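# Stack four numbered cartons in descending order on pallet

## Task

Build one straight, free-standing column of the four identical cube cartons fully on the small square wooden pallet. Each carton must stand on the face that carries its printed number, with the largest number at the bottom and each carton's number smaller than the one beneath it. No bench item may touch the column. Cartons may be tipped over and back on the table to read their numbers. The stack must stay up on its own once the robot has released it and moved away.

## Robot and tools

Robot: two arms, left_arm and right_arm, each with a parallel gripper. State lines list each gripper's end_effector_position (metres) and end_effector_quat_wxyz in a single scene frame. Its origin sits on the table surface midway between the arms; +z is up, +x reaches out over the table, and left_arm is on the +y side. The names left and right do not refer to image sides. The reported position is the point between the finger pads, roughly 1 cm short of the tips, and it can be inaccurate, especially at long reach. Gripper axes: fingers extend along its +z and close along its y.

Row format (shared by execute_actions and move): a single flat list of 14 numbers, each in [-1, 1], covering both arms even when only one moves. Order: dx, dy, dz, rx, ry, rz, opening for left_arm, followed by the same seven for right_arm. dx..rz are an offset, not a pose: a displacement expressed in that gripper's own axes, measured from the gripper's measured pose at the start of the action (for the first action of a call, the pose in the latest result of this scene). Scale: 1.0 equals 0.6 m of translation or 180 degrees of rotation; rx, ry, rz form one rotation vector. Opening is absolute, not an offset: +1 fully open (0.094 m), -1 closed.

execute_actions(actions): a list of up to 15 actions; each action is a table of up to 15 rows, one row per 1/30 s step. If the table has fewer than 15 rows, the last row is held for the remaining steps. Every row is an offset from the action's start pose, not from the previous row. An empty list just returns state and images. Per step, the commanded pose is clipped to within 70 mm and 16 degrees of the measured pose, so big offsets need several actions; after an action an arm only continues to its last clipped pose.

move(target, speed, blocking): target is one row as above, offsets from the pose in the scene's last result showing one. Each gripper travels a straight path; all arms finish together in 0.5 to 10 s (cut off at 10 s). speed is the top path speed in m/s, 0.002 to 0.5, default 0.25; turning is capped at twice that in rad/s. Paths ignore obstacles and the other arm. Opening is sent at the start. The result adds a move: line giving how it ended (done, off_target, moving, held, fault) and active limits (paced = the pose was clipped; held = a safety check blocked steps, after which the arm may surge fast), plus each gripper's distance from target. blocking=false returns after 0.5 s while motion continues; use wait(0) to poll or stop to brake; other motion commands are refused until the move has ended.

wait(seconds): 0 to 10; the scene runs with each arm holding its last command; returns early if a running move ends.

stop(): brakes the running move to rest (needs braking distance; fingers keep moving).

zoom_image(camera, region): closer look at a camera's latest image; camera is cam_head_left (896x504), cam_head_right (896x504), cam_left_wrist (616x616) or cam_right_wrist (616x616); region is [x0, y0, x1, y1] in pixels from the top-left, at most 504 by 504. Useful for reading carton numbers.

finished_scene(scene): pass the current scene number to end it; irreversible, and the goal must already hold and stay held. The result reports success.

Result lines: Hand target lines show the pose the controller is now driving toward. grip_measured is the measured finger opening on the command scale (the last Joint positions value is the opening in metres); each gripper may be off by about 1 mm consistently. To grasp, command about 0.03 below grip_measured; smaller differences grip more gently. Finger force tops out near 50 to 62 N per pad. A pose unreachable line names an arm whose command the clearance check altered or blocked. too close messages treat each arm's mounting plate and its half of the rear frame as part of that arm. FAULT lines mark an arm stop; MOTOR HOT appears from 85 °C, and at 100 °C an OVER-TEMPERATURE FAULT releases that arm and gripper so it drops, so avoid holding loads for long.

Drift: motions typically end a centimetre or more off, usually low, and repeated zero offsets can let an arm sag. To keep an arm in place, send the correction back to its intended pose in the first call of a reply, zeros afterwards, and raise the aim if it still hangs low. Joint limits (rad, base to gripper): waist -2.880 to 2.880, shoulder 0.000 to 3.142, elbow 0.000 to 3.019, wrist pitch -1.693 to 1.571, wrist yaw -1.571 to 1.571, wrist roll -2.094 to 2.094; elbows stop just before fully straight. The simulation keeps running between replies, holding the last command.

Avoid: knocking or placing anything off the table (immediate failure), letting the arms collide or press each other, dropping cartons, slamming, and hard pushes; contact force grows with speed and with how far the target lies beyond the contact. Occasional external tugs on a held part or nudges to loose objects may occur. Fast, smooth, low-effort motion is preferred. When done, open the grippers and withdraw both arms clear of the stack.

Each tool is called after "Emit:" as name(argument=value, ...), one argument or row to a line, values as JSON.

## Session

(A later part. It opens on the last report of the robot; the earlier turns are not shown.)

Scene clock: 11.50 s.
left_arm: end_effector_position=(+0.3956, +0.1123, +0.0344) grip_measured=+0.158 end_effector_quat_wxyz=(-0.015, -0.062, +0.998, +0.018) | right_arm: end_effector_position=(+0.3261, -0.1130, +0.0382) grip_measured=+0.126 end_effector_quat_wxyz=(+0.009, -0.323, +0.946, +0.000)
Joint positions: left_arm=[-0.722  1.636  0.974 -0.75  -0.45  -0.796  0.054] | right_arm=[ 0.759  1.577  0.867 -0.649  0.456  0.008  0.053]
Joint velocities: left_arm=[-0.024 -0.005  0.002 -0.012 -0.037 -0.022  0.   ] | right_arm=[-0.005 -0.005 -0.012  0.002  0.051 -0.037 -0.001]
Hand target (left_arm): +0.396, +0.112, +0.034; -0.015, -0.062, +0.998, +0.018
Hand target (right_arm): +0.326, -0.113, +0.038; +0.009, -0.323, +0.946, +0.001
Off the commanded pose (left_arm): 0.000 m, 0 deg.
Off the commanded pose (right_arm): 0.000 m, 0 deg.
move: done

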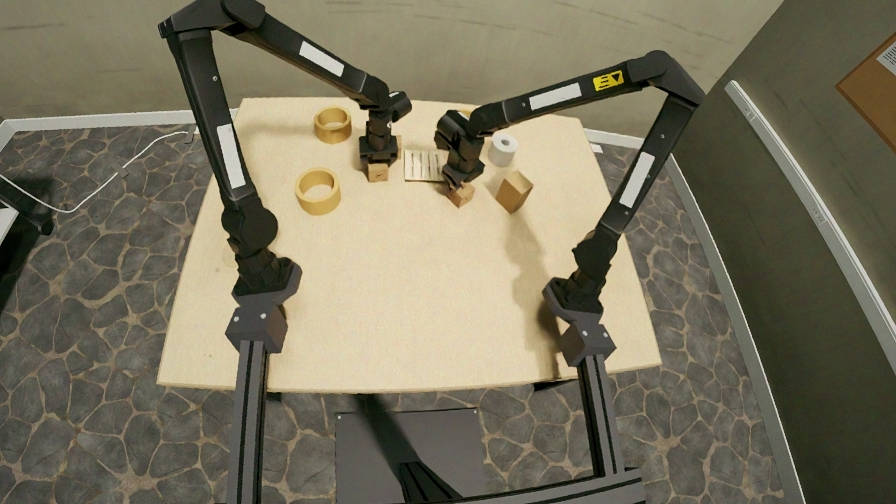

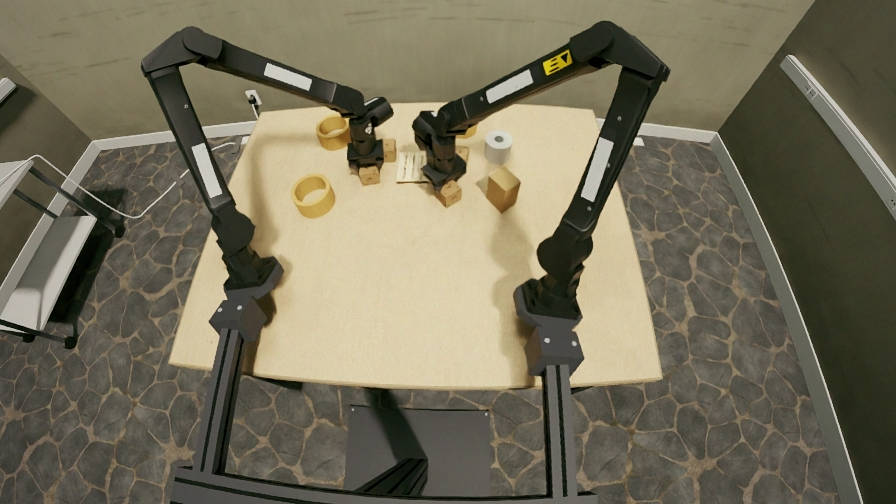

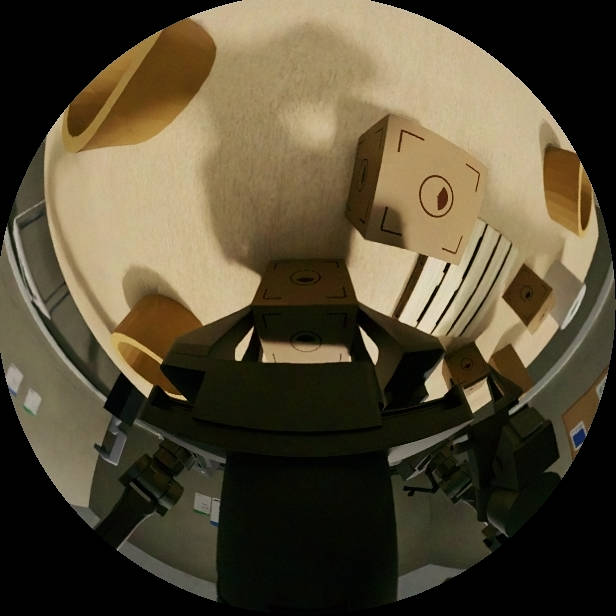

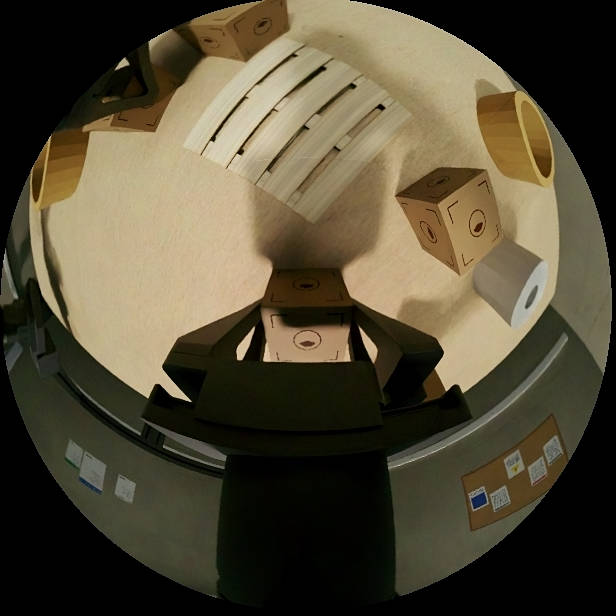

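Emit:
move(
  target=[0,0,0,0,0,0,0.6,0,0,0,0,0,0,0.6],
)

Emit:
move(
  target=[0.025,0,0.025,0,0,0,0.6,0.025,0,0.035,0,0,0,0.6],
  speed=0.05,
)

Emit:
move(
  target=[0,0,0,0,0,0,0.09,0,0,0,0,0,0,0.07],
)

Emit:
move(
  target=[0.1,0,-0.28,0,0,0.54,0.09,0,0,-0.28,0,0,-0.29,0.07],
)

Scene clock: 12.70 s.
left_arm: end_effector_position=(+0.3956, +0.1123, +0.0344) grip_measured=+0.598 end_effector_quat_wxyz=(-0.015, -0.062, +0.998, +0.018) | right_arm: end_effector_position=(+0.3261, -0.1130, +0.0382) grip_measured=+0.598 end_effector_quat_wxyz=(+0.009, -0.323, +0.946, +0.000)
Joint positions: left_arm=[-0.722  1.636  0.974 -0.75  -0.45  -0.796  0.075] | right_arm=[ 0.759  1.577  0.867 -0.649  0.456  0.008  0.075]
Joint velocities: left_arm=[-0.005 -0.005 -0.022 -0.002 -0.007 -0.037 -0.001] | right_arm=[-0.005 -0.015 -0.022  0.002  0.022  0.081  0.   ]
Hand target (left_arm): +0.396, +0.112, +0.034; -0.015, -0.062, +0.998, +0.018
Hand target (right_arm): +0.326, -0.113, +0.038; +0.009, -0.323, +0.946, +0.000
Off the commanded pose (left_arm): 0.000 m, 0 deg.
Off the commanded pose (right_arm): 0.000 m, 0 deg.
move: done

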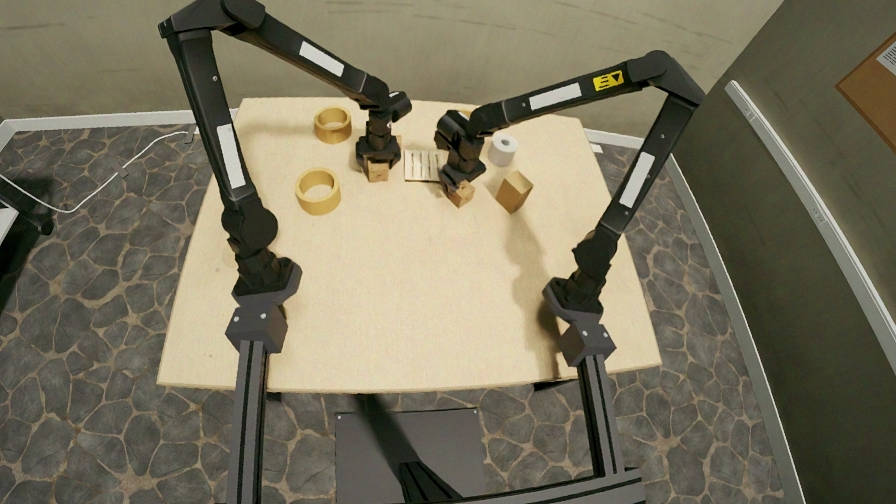

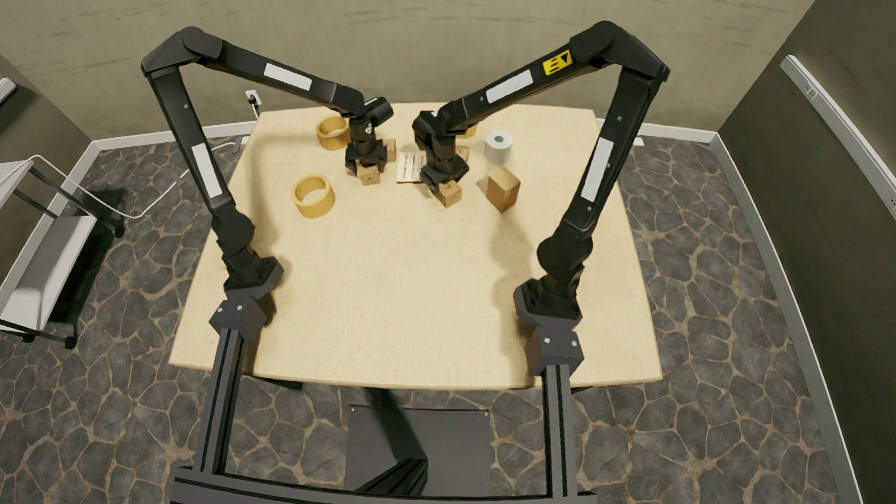

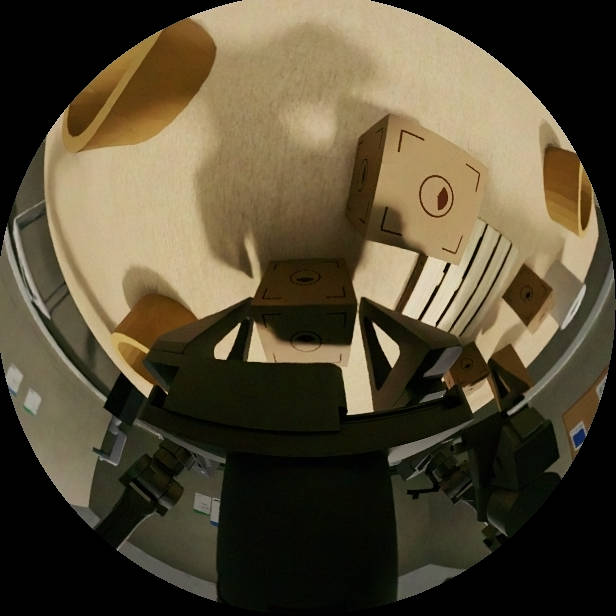

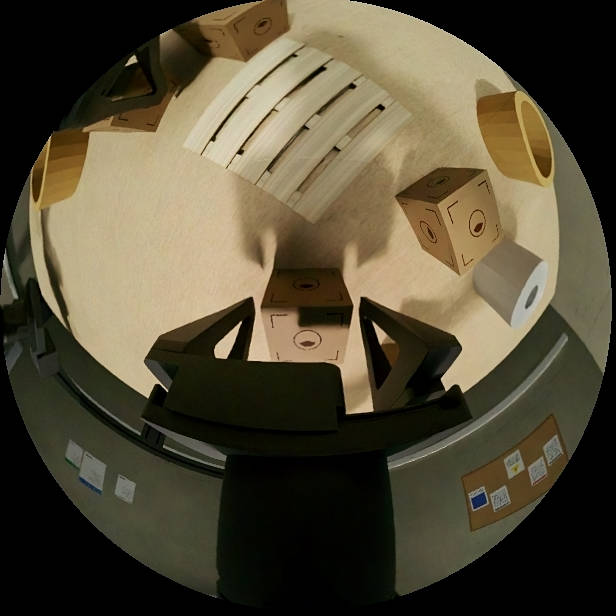

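Scene clock: 13.53 s.
left_arm: end_effector_position=(+0.3838, +0.1156, +0.0251) grip_measured=+0.598 end_effector_quat_wxyz=(-0.014, -0.062, +0.998, +0.017) | right_arm: end_effector_position=(+0.3186, -0.1169, +0.0274) grip_measured=+0.598 end_effector_quat_wxyz=(+0.019, -0.318, +0.948, +0.005)
Joint positions: left_arm=[-0.722  1.638  0.933 -0.705 -0.45  -0.796  0.075] | right_arm=[ 0.75   1.577  0.821 -0.576  0.453 -0.003  0.075]
Joint velocities: left_arm=[ 0.005  0.005 -0.012  0.007  0.066 -0.022 -0.001] | right_arm=[ 0.024 -0.024 -0.002  0.012 -0.066  0.066 -0.   ]
Hand target (left_arm): +0.380, +0.111, +0.020; -0.015, -0.061, +0.998, +0.018
Hand target (right_arm): +0.314, -0.122, +0.017; +0.009, -0.323, +0.946, +0.001
Off the commanded pose (left_arm): 0.008 m, 0 deg.
Off the commanded pose (right_arm): 0.012 m, 1 deg.
move: off_target (right_arm)

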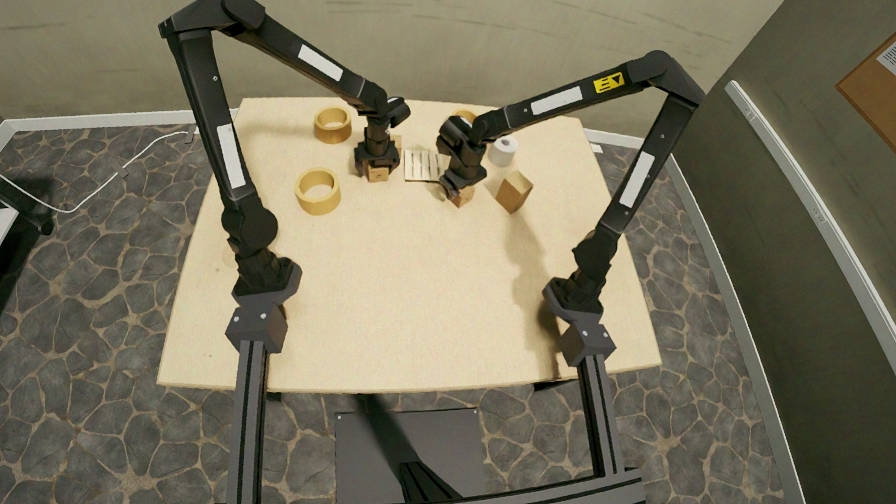

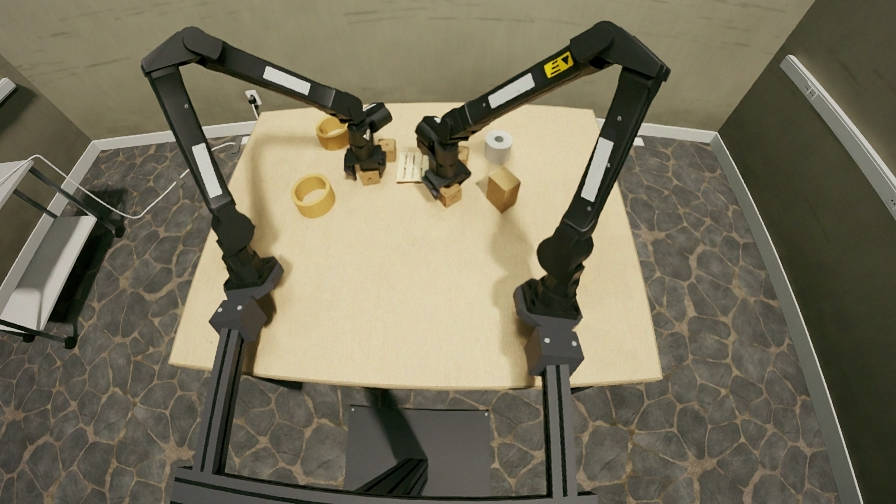

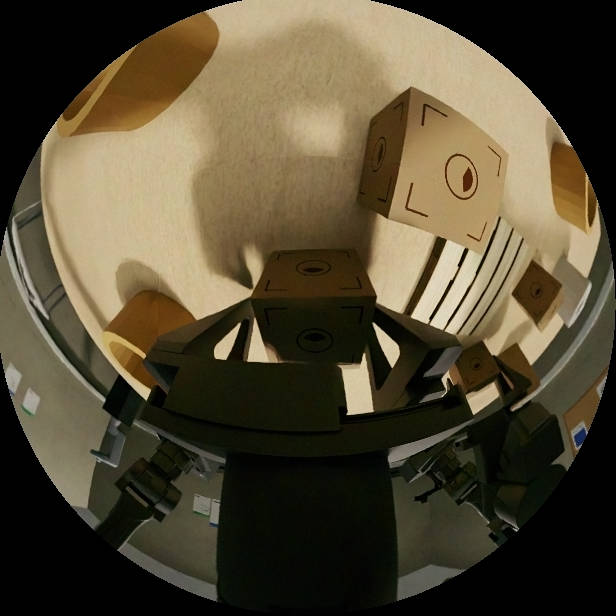

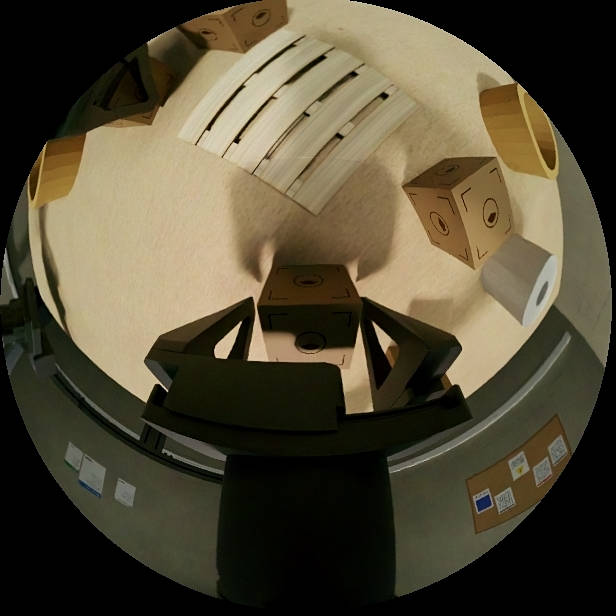

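Scene clock: 14.03 s.
left_arm: end_effector_position=(+0.3838, +0.1156, +0.0251) grip_measured=+0.144 end_effector_quat_wxyz=(-0.014, -0.062, +0.998, +0.017) | right_arm: end_effector_position=(+0.3185, -0.1168, +0.0274) grip_measured=+0.124 end_effector_quat_wxyz=(+0.019, -0.318, +0.948, +0.005)
Joint positions: left_arm=[-0.722  1.638  0.933 -0.705 -0.45  -0.796  0.054] | right_arm=[ 0.75   1.577  0.821 -0.576  0.452 -0.003  0.053]
Joint velocities: left_arm=[-0.005 -0.005  0.007  0.002 -0.007 -0.037  0.   ] | right_arm=[ 0.005 -0.005 -0.002 -0.002 -0.037 -0.007 -0.   ]
Hand target (left_arm): +0.384, +0.116, +0.025; -0.014, -0.062, +0.998, +0.017
Hand target (right_arm): +0.319, -0.117, +0.027; +0.019, -0.318, +0.948, +0.005
Off the commanded pose (left_arm): 0.000 m, 0 deg.
Off the commanded pose (right_arm): 0.000 m, 0 deg.
move: done

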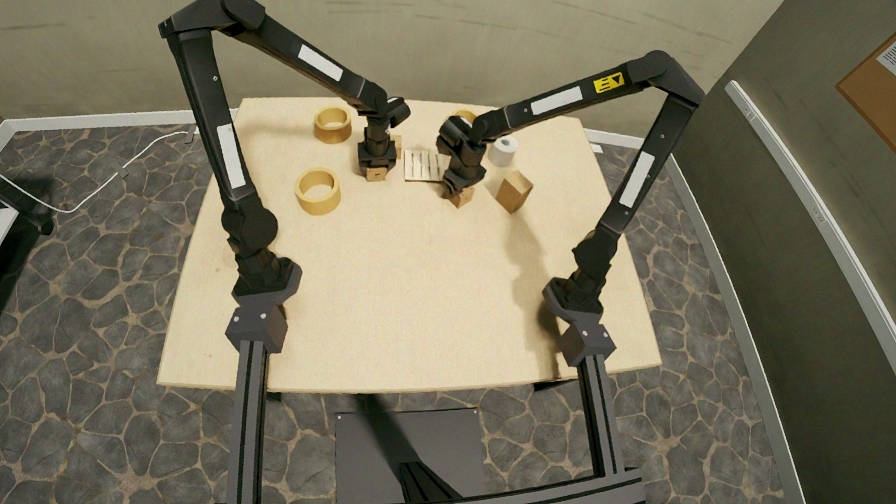

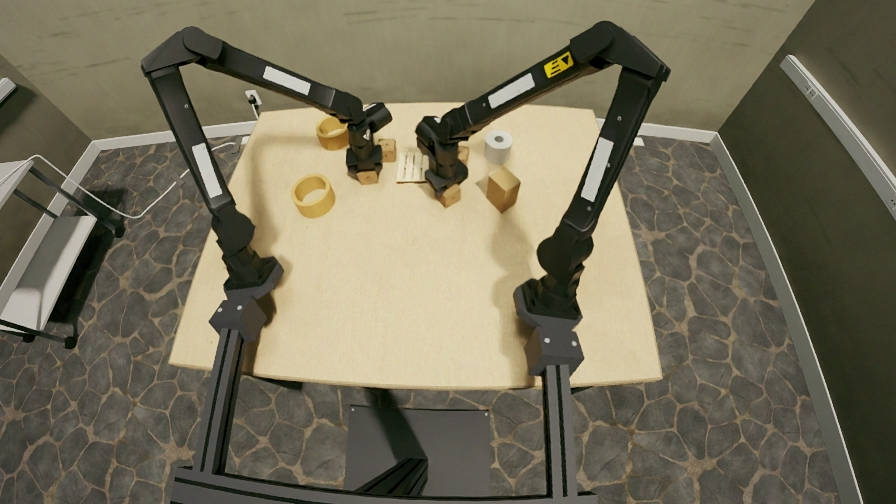

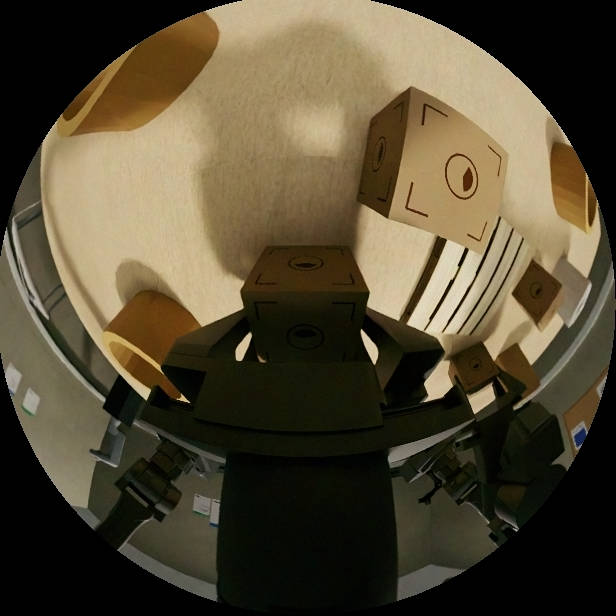

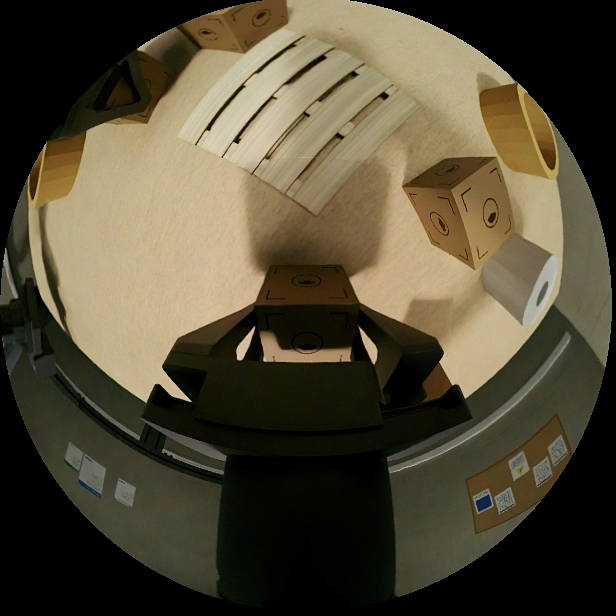

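Scene clock: 17.97 s.
left_arm: end_effector_position=(+0.3159, +0.1124, +0.1751) grip_measured=+0.145 end_effector_quat_wxyz=(-0.045, +0.707, +0.706, +0.007) | right_arm: end_effector_position=(+0.2941, -0.1299, +0.1719) grip_measured=+0.124 end_effector_quat_wxyz=(+0.011, +0.703, -0.711, +0.009)
Joint positions: left_arm=[-1.018  1.39   0.972 -1.195 -0.479  0.546  0.054] | right_arm=[ 0.949  1.32   0.932 -1.112  0.494 -0.663  0.053]
Joint velocities: left_arm=[-0.015 -0.005 -0.002 -0.002  0.007  0.022  0.   ] | right_arm=[ 0.005 -0.015 -0.007 -0.012  0.022  0.037  0.   ]
Hand target (left_arm): +0.329, +0.104, +0.194; -0.021, +0.707, +0.707, +0.002
Hand target (right_arm): +0.310, -0.120, +0.194; -0.018, +0.703, -0.711, +0.006
Off the commanded pose (left_arm): 0.025 m, 3 deg.
Off the commanded pose (right_arm): 0.032 m, 3 deg.
move: off_target (left_arm, right_arm)

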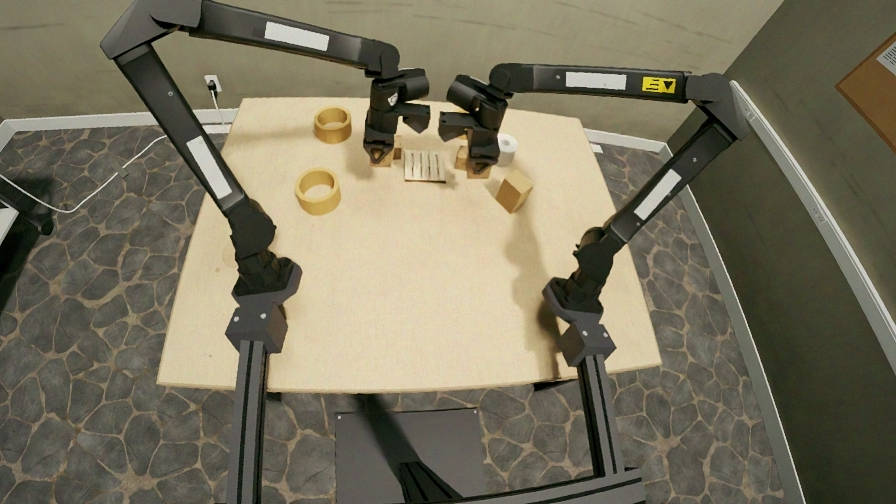

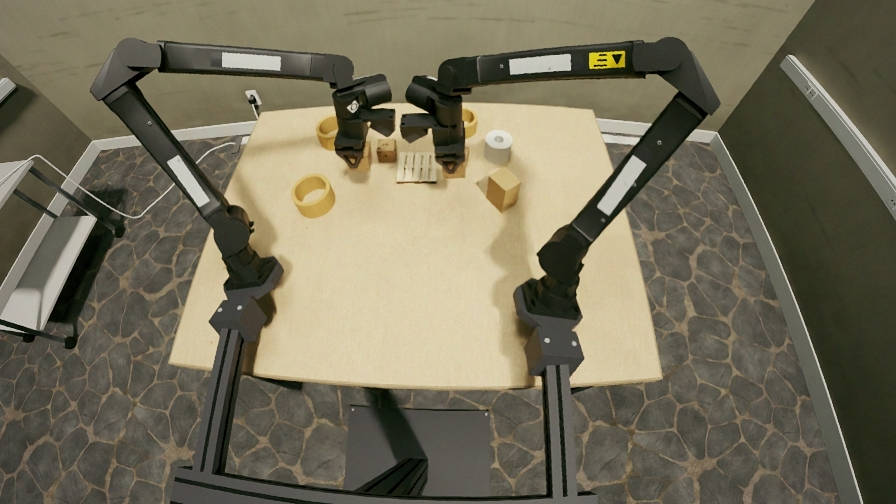

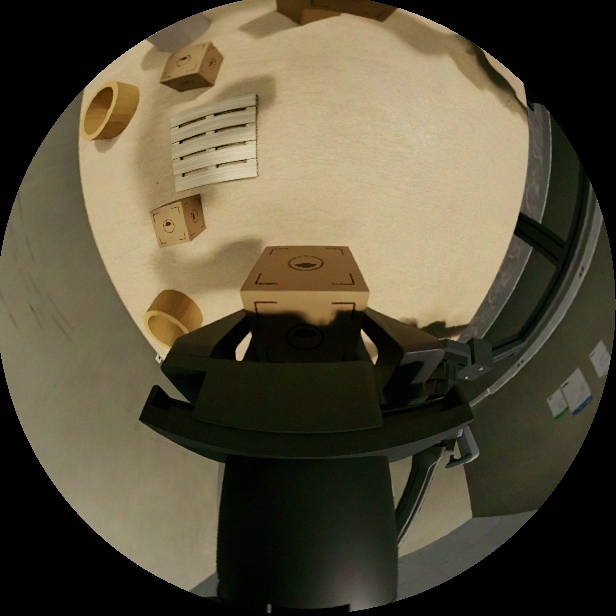

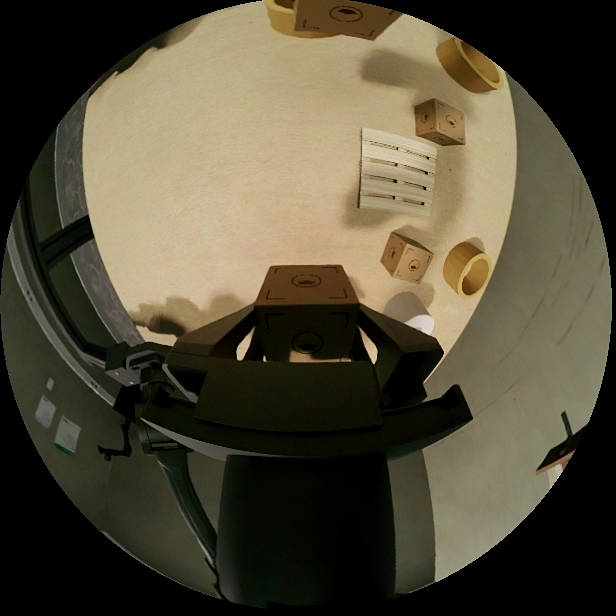

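Emit:
move(
  target=[0,0,-0.03,0,-0.47,0,0.09,0,0.03,-0.03,0,-0.47,0,0.07],
  speed=0.35,
)

Scene clock: 21.00 s.
left_arm: end_effector_position=(+0.3130, +0.1103, +0.1917) grip_measured=+0.145 end_effector_quat_wxyz=(+0.438, +0.530, +0.552, -0.472) | right_arm: end_effector_position=(+0.2759, -0.1261, +0.1975) grip_measured=+0.124 end_effector_quat_wxyz=(-0.481, +0.533, -0.519, -0.464)
Joint positions: left_arm=[-0.442  1.081  0.395  0.028  0.936  0.962  0.054] | right_arm=[ 0.365  1.074  0.401  0.008 -1.049 -1.082  0.053]
Joint velocities: left_arm=[ 0.005 -0.005 -0.027 -0.002  0.022 -0.007 -0.001] | right_arm=[-0.005 -0.005  0.017  0.007 -0.007  0.022  0.001]
Hand target (left_arm): +0.317, +0.110, +0.192; +0.441, +0.525, +0.554, -0.473
Hand target (right_arm): +0.275, -0.128, +0.192; -0.476, +0.527, -0.527, -0.468
Off the commanded pose (left_arm): 0.004 m, 0 deg.
Off the commanded pose (right_arm): 0.008 m, 2 deg.
move: done

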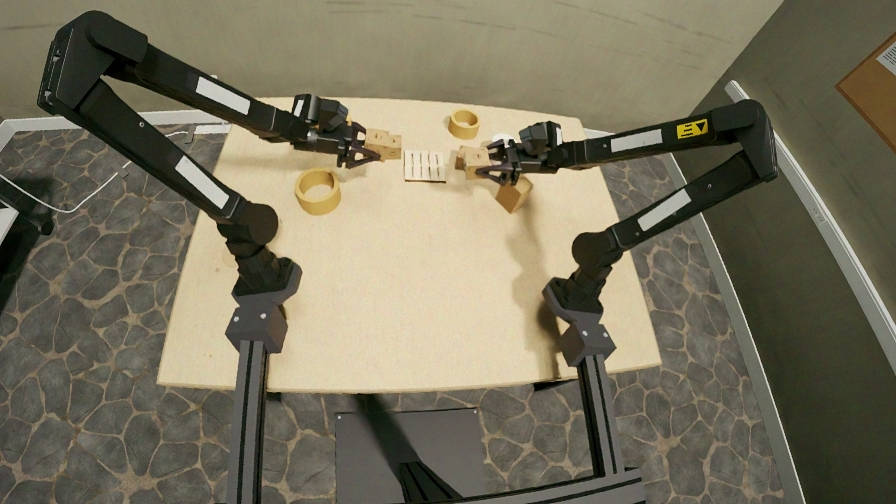

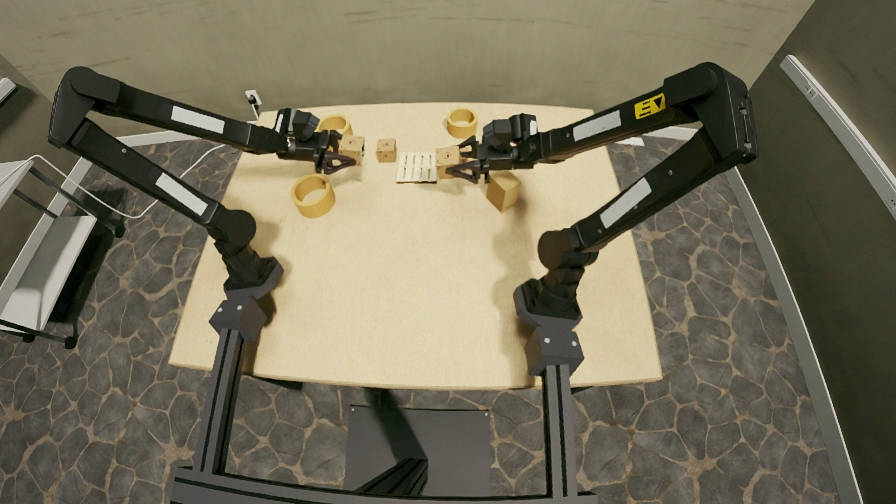

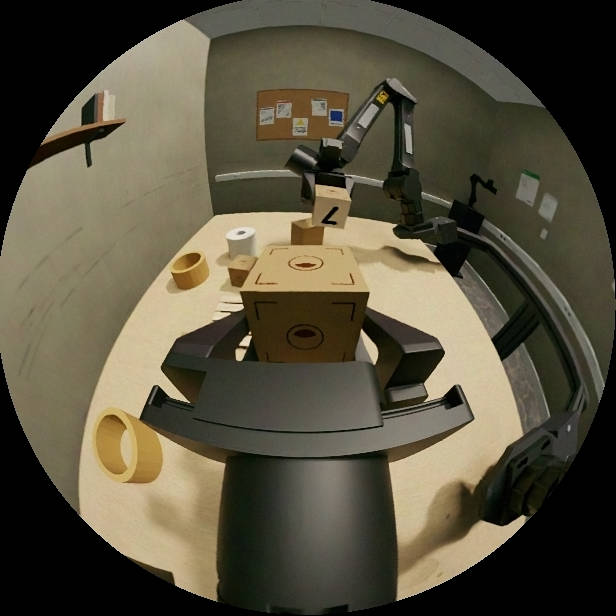

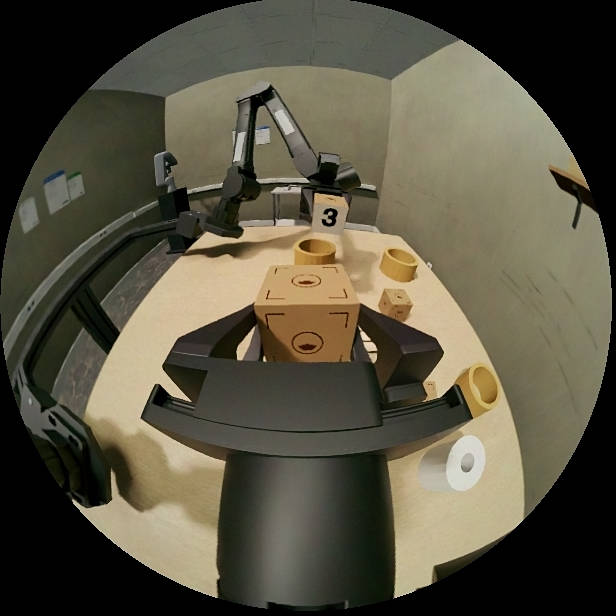

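Emit:
move(
  target=[0.08,0.04,-0.04,0,0.49,0,0.09,0.08,0,-0.02,0,0.48,0,0.07],
  speed=0.35,
)

Emit:
move(
  target=[0,0,0.15,0,0,0,0.09,0,0,0.15,0,0,0,0.07],
  speed=0.15,
)

Scene clock: 24.10 s.
left_arm: end_effector_position=(+0.3250, +0.1531, +0.1393) grip_measured=+0.145 end_effector_quat_wxyz=(-0.080, +0.713, +0.695, +0.032) | right_arm: end_effector_position=(+0.2645, -0.1591, +0.1377) grip_measured=+0.124 end_effector_quat_wxyz=(+0.027, +0.711, -0.702, +0.027)
Joint positions: left_arm=[-0.909  1.393  0.907 -1.156 -0.522  0.65   0.054] | right_arm=[ 0.928  1.291  0.794 -1.033  0.526 -0.692  0.053]
Joint velocities: left_arm=[-0.015 -0.005  0.007 -0.002  0.081 -0.022 -0.   ] | right_arm=[-0.005  0.005  0.012  0.002 -0.051  0.037 -0.   ]
Hand target (left_arm): +0.335, +0.143, +0.148; -0.068, +0.709, +0.701, +0.033
Hand target (right_arm): +0.278, -0.146, +0.149; +0.013, +0.705, -0.708, +0.027
Off the commanded pose (left_arm): 0.017 m, 2 deg.
Off the commanded pose (right_arm): 0.024 m, 3 deg.
move: off_target (left_arm, right_arm)

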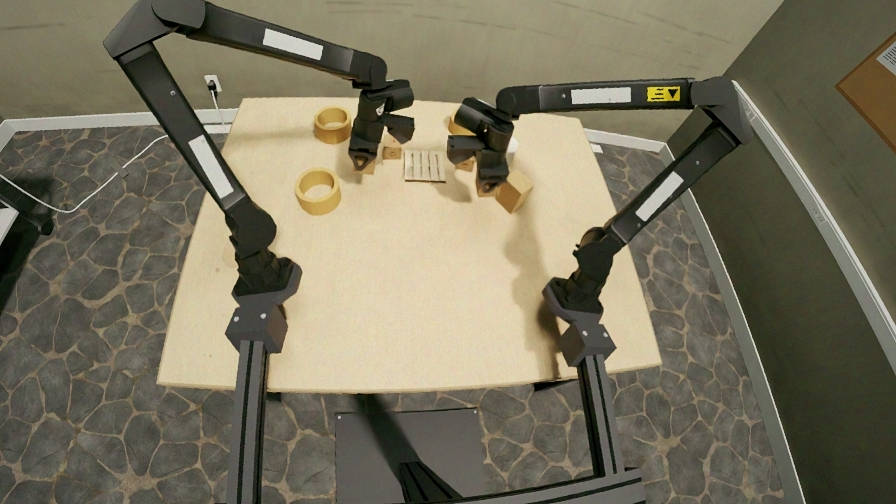

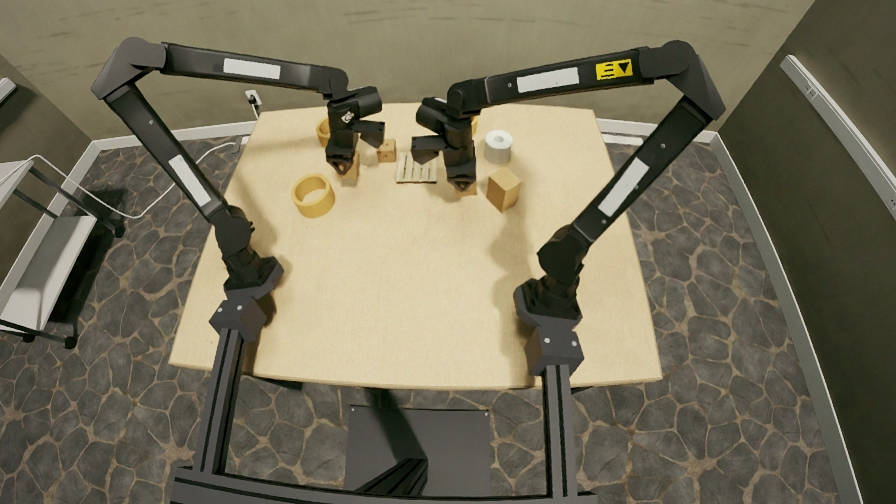

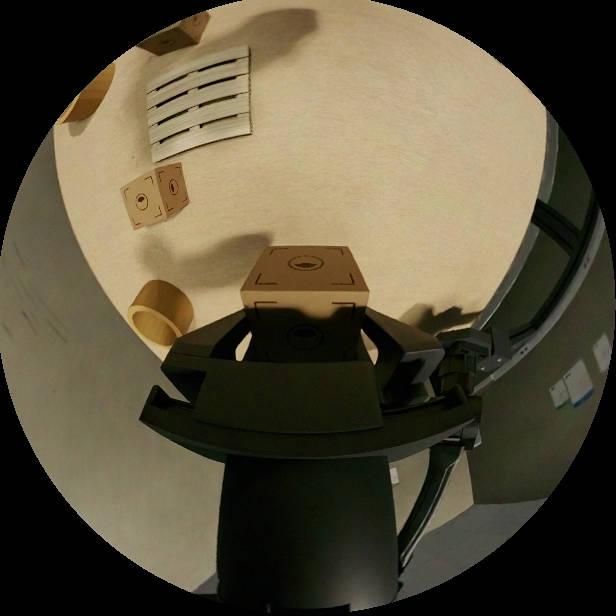

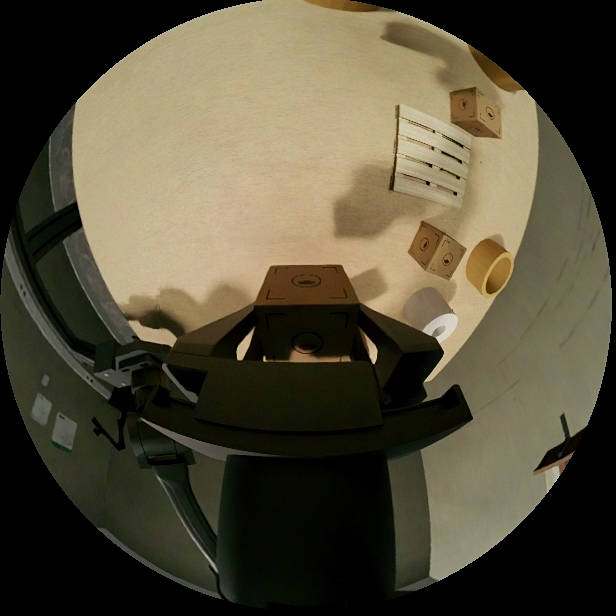

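Scene clock: 25.13 s.
left_arm: end_effector_position=(+0.3161, +0.1680, +0.0523) grip_measured=+0.145 end_effector_quat_wxyz=(-0.082, +0.710, +0.698, +0.031) | right_arm: end_effector_position=(+0.2677, -0.1630, +0.0549) grip_measured=+0.124 end_effector_quat_wxyz=(+0.019, +0.707, -0.706, +0.027)
Joint positions: left_arm=[-0.785  1.502  0.778 -0.851 -0.523  0.782  0.054] | right_arm=[ 0.798  1.427  0.693 -0.705  0.514 -0.837  0.053]
Joint velocities: left_arm=[-0.015 -0.005 -0.007  0.007  0.066  0.051 -0.   ] | right_arm=[-0.005  0.005 -0.007 -0.007 -0.051 -0.095  0.   ]
Hand target (left_arm): +0.319, +0.167, +0.051; -0.080, +0.713, +0.695, +0.032
Hand target (right_arm): +0.266, -0.166, +0.049; +0.026, +0.711, -0.702, +0.026
Off the commanded pose (left_arm): 0.004 m, 1 deg.
Off the commanded pose (right_arm): 0.008 m, 1 deg.
move: done

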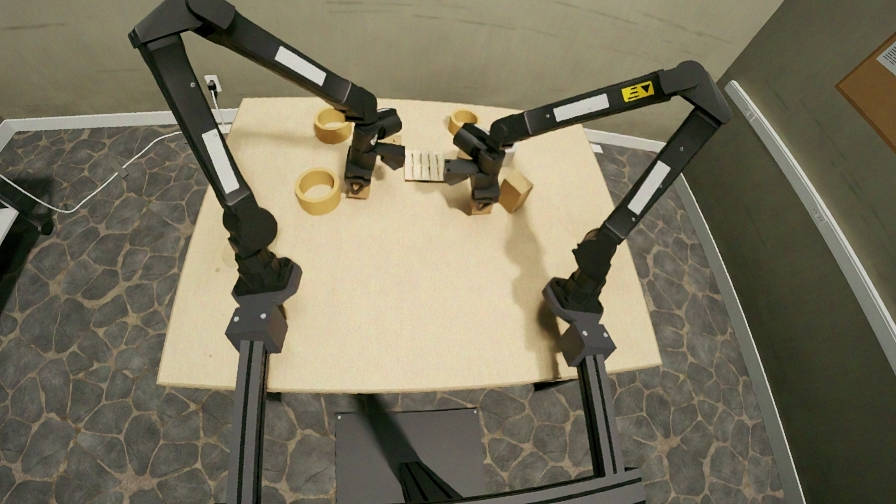

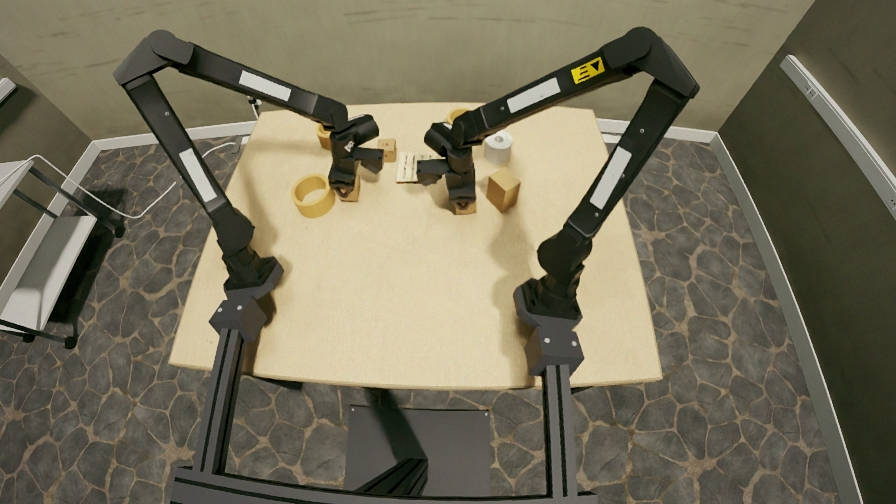

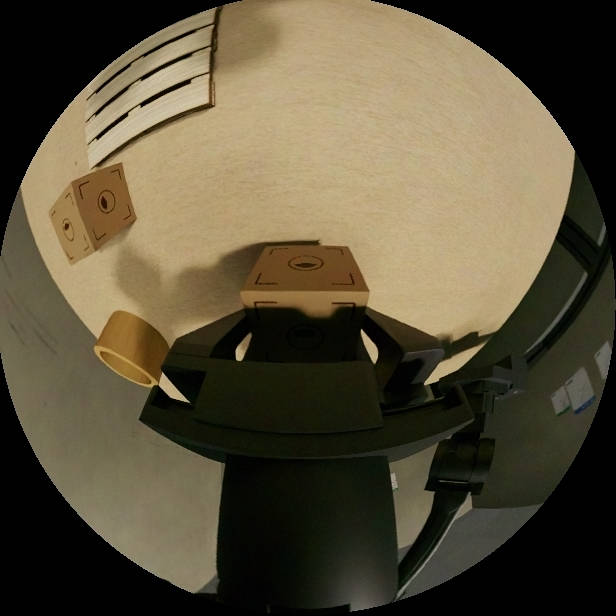

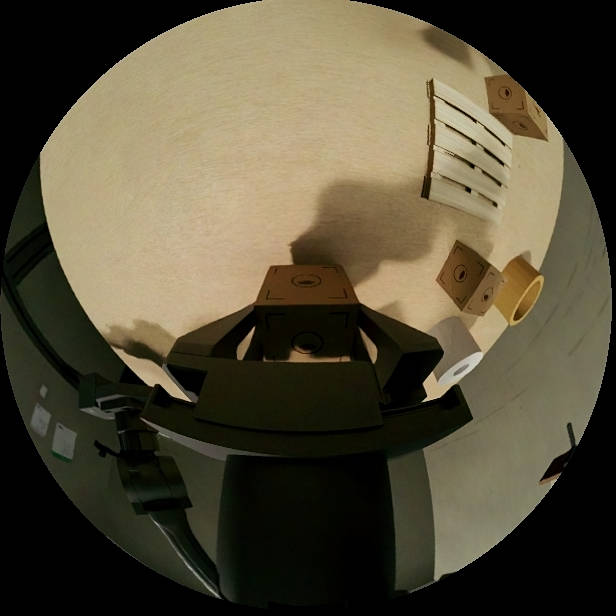

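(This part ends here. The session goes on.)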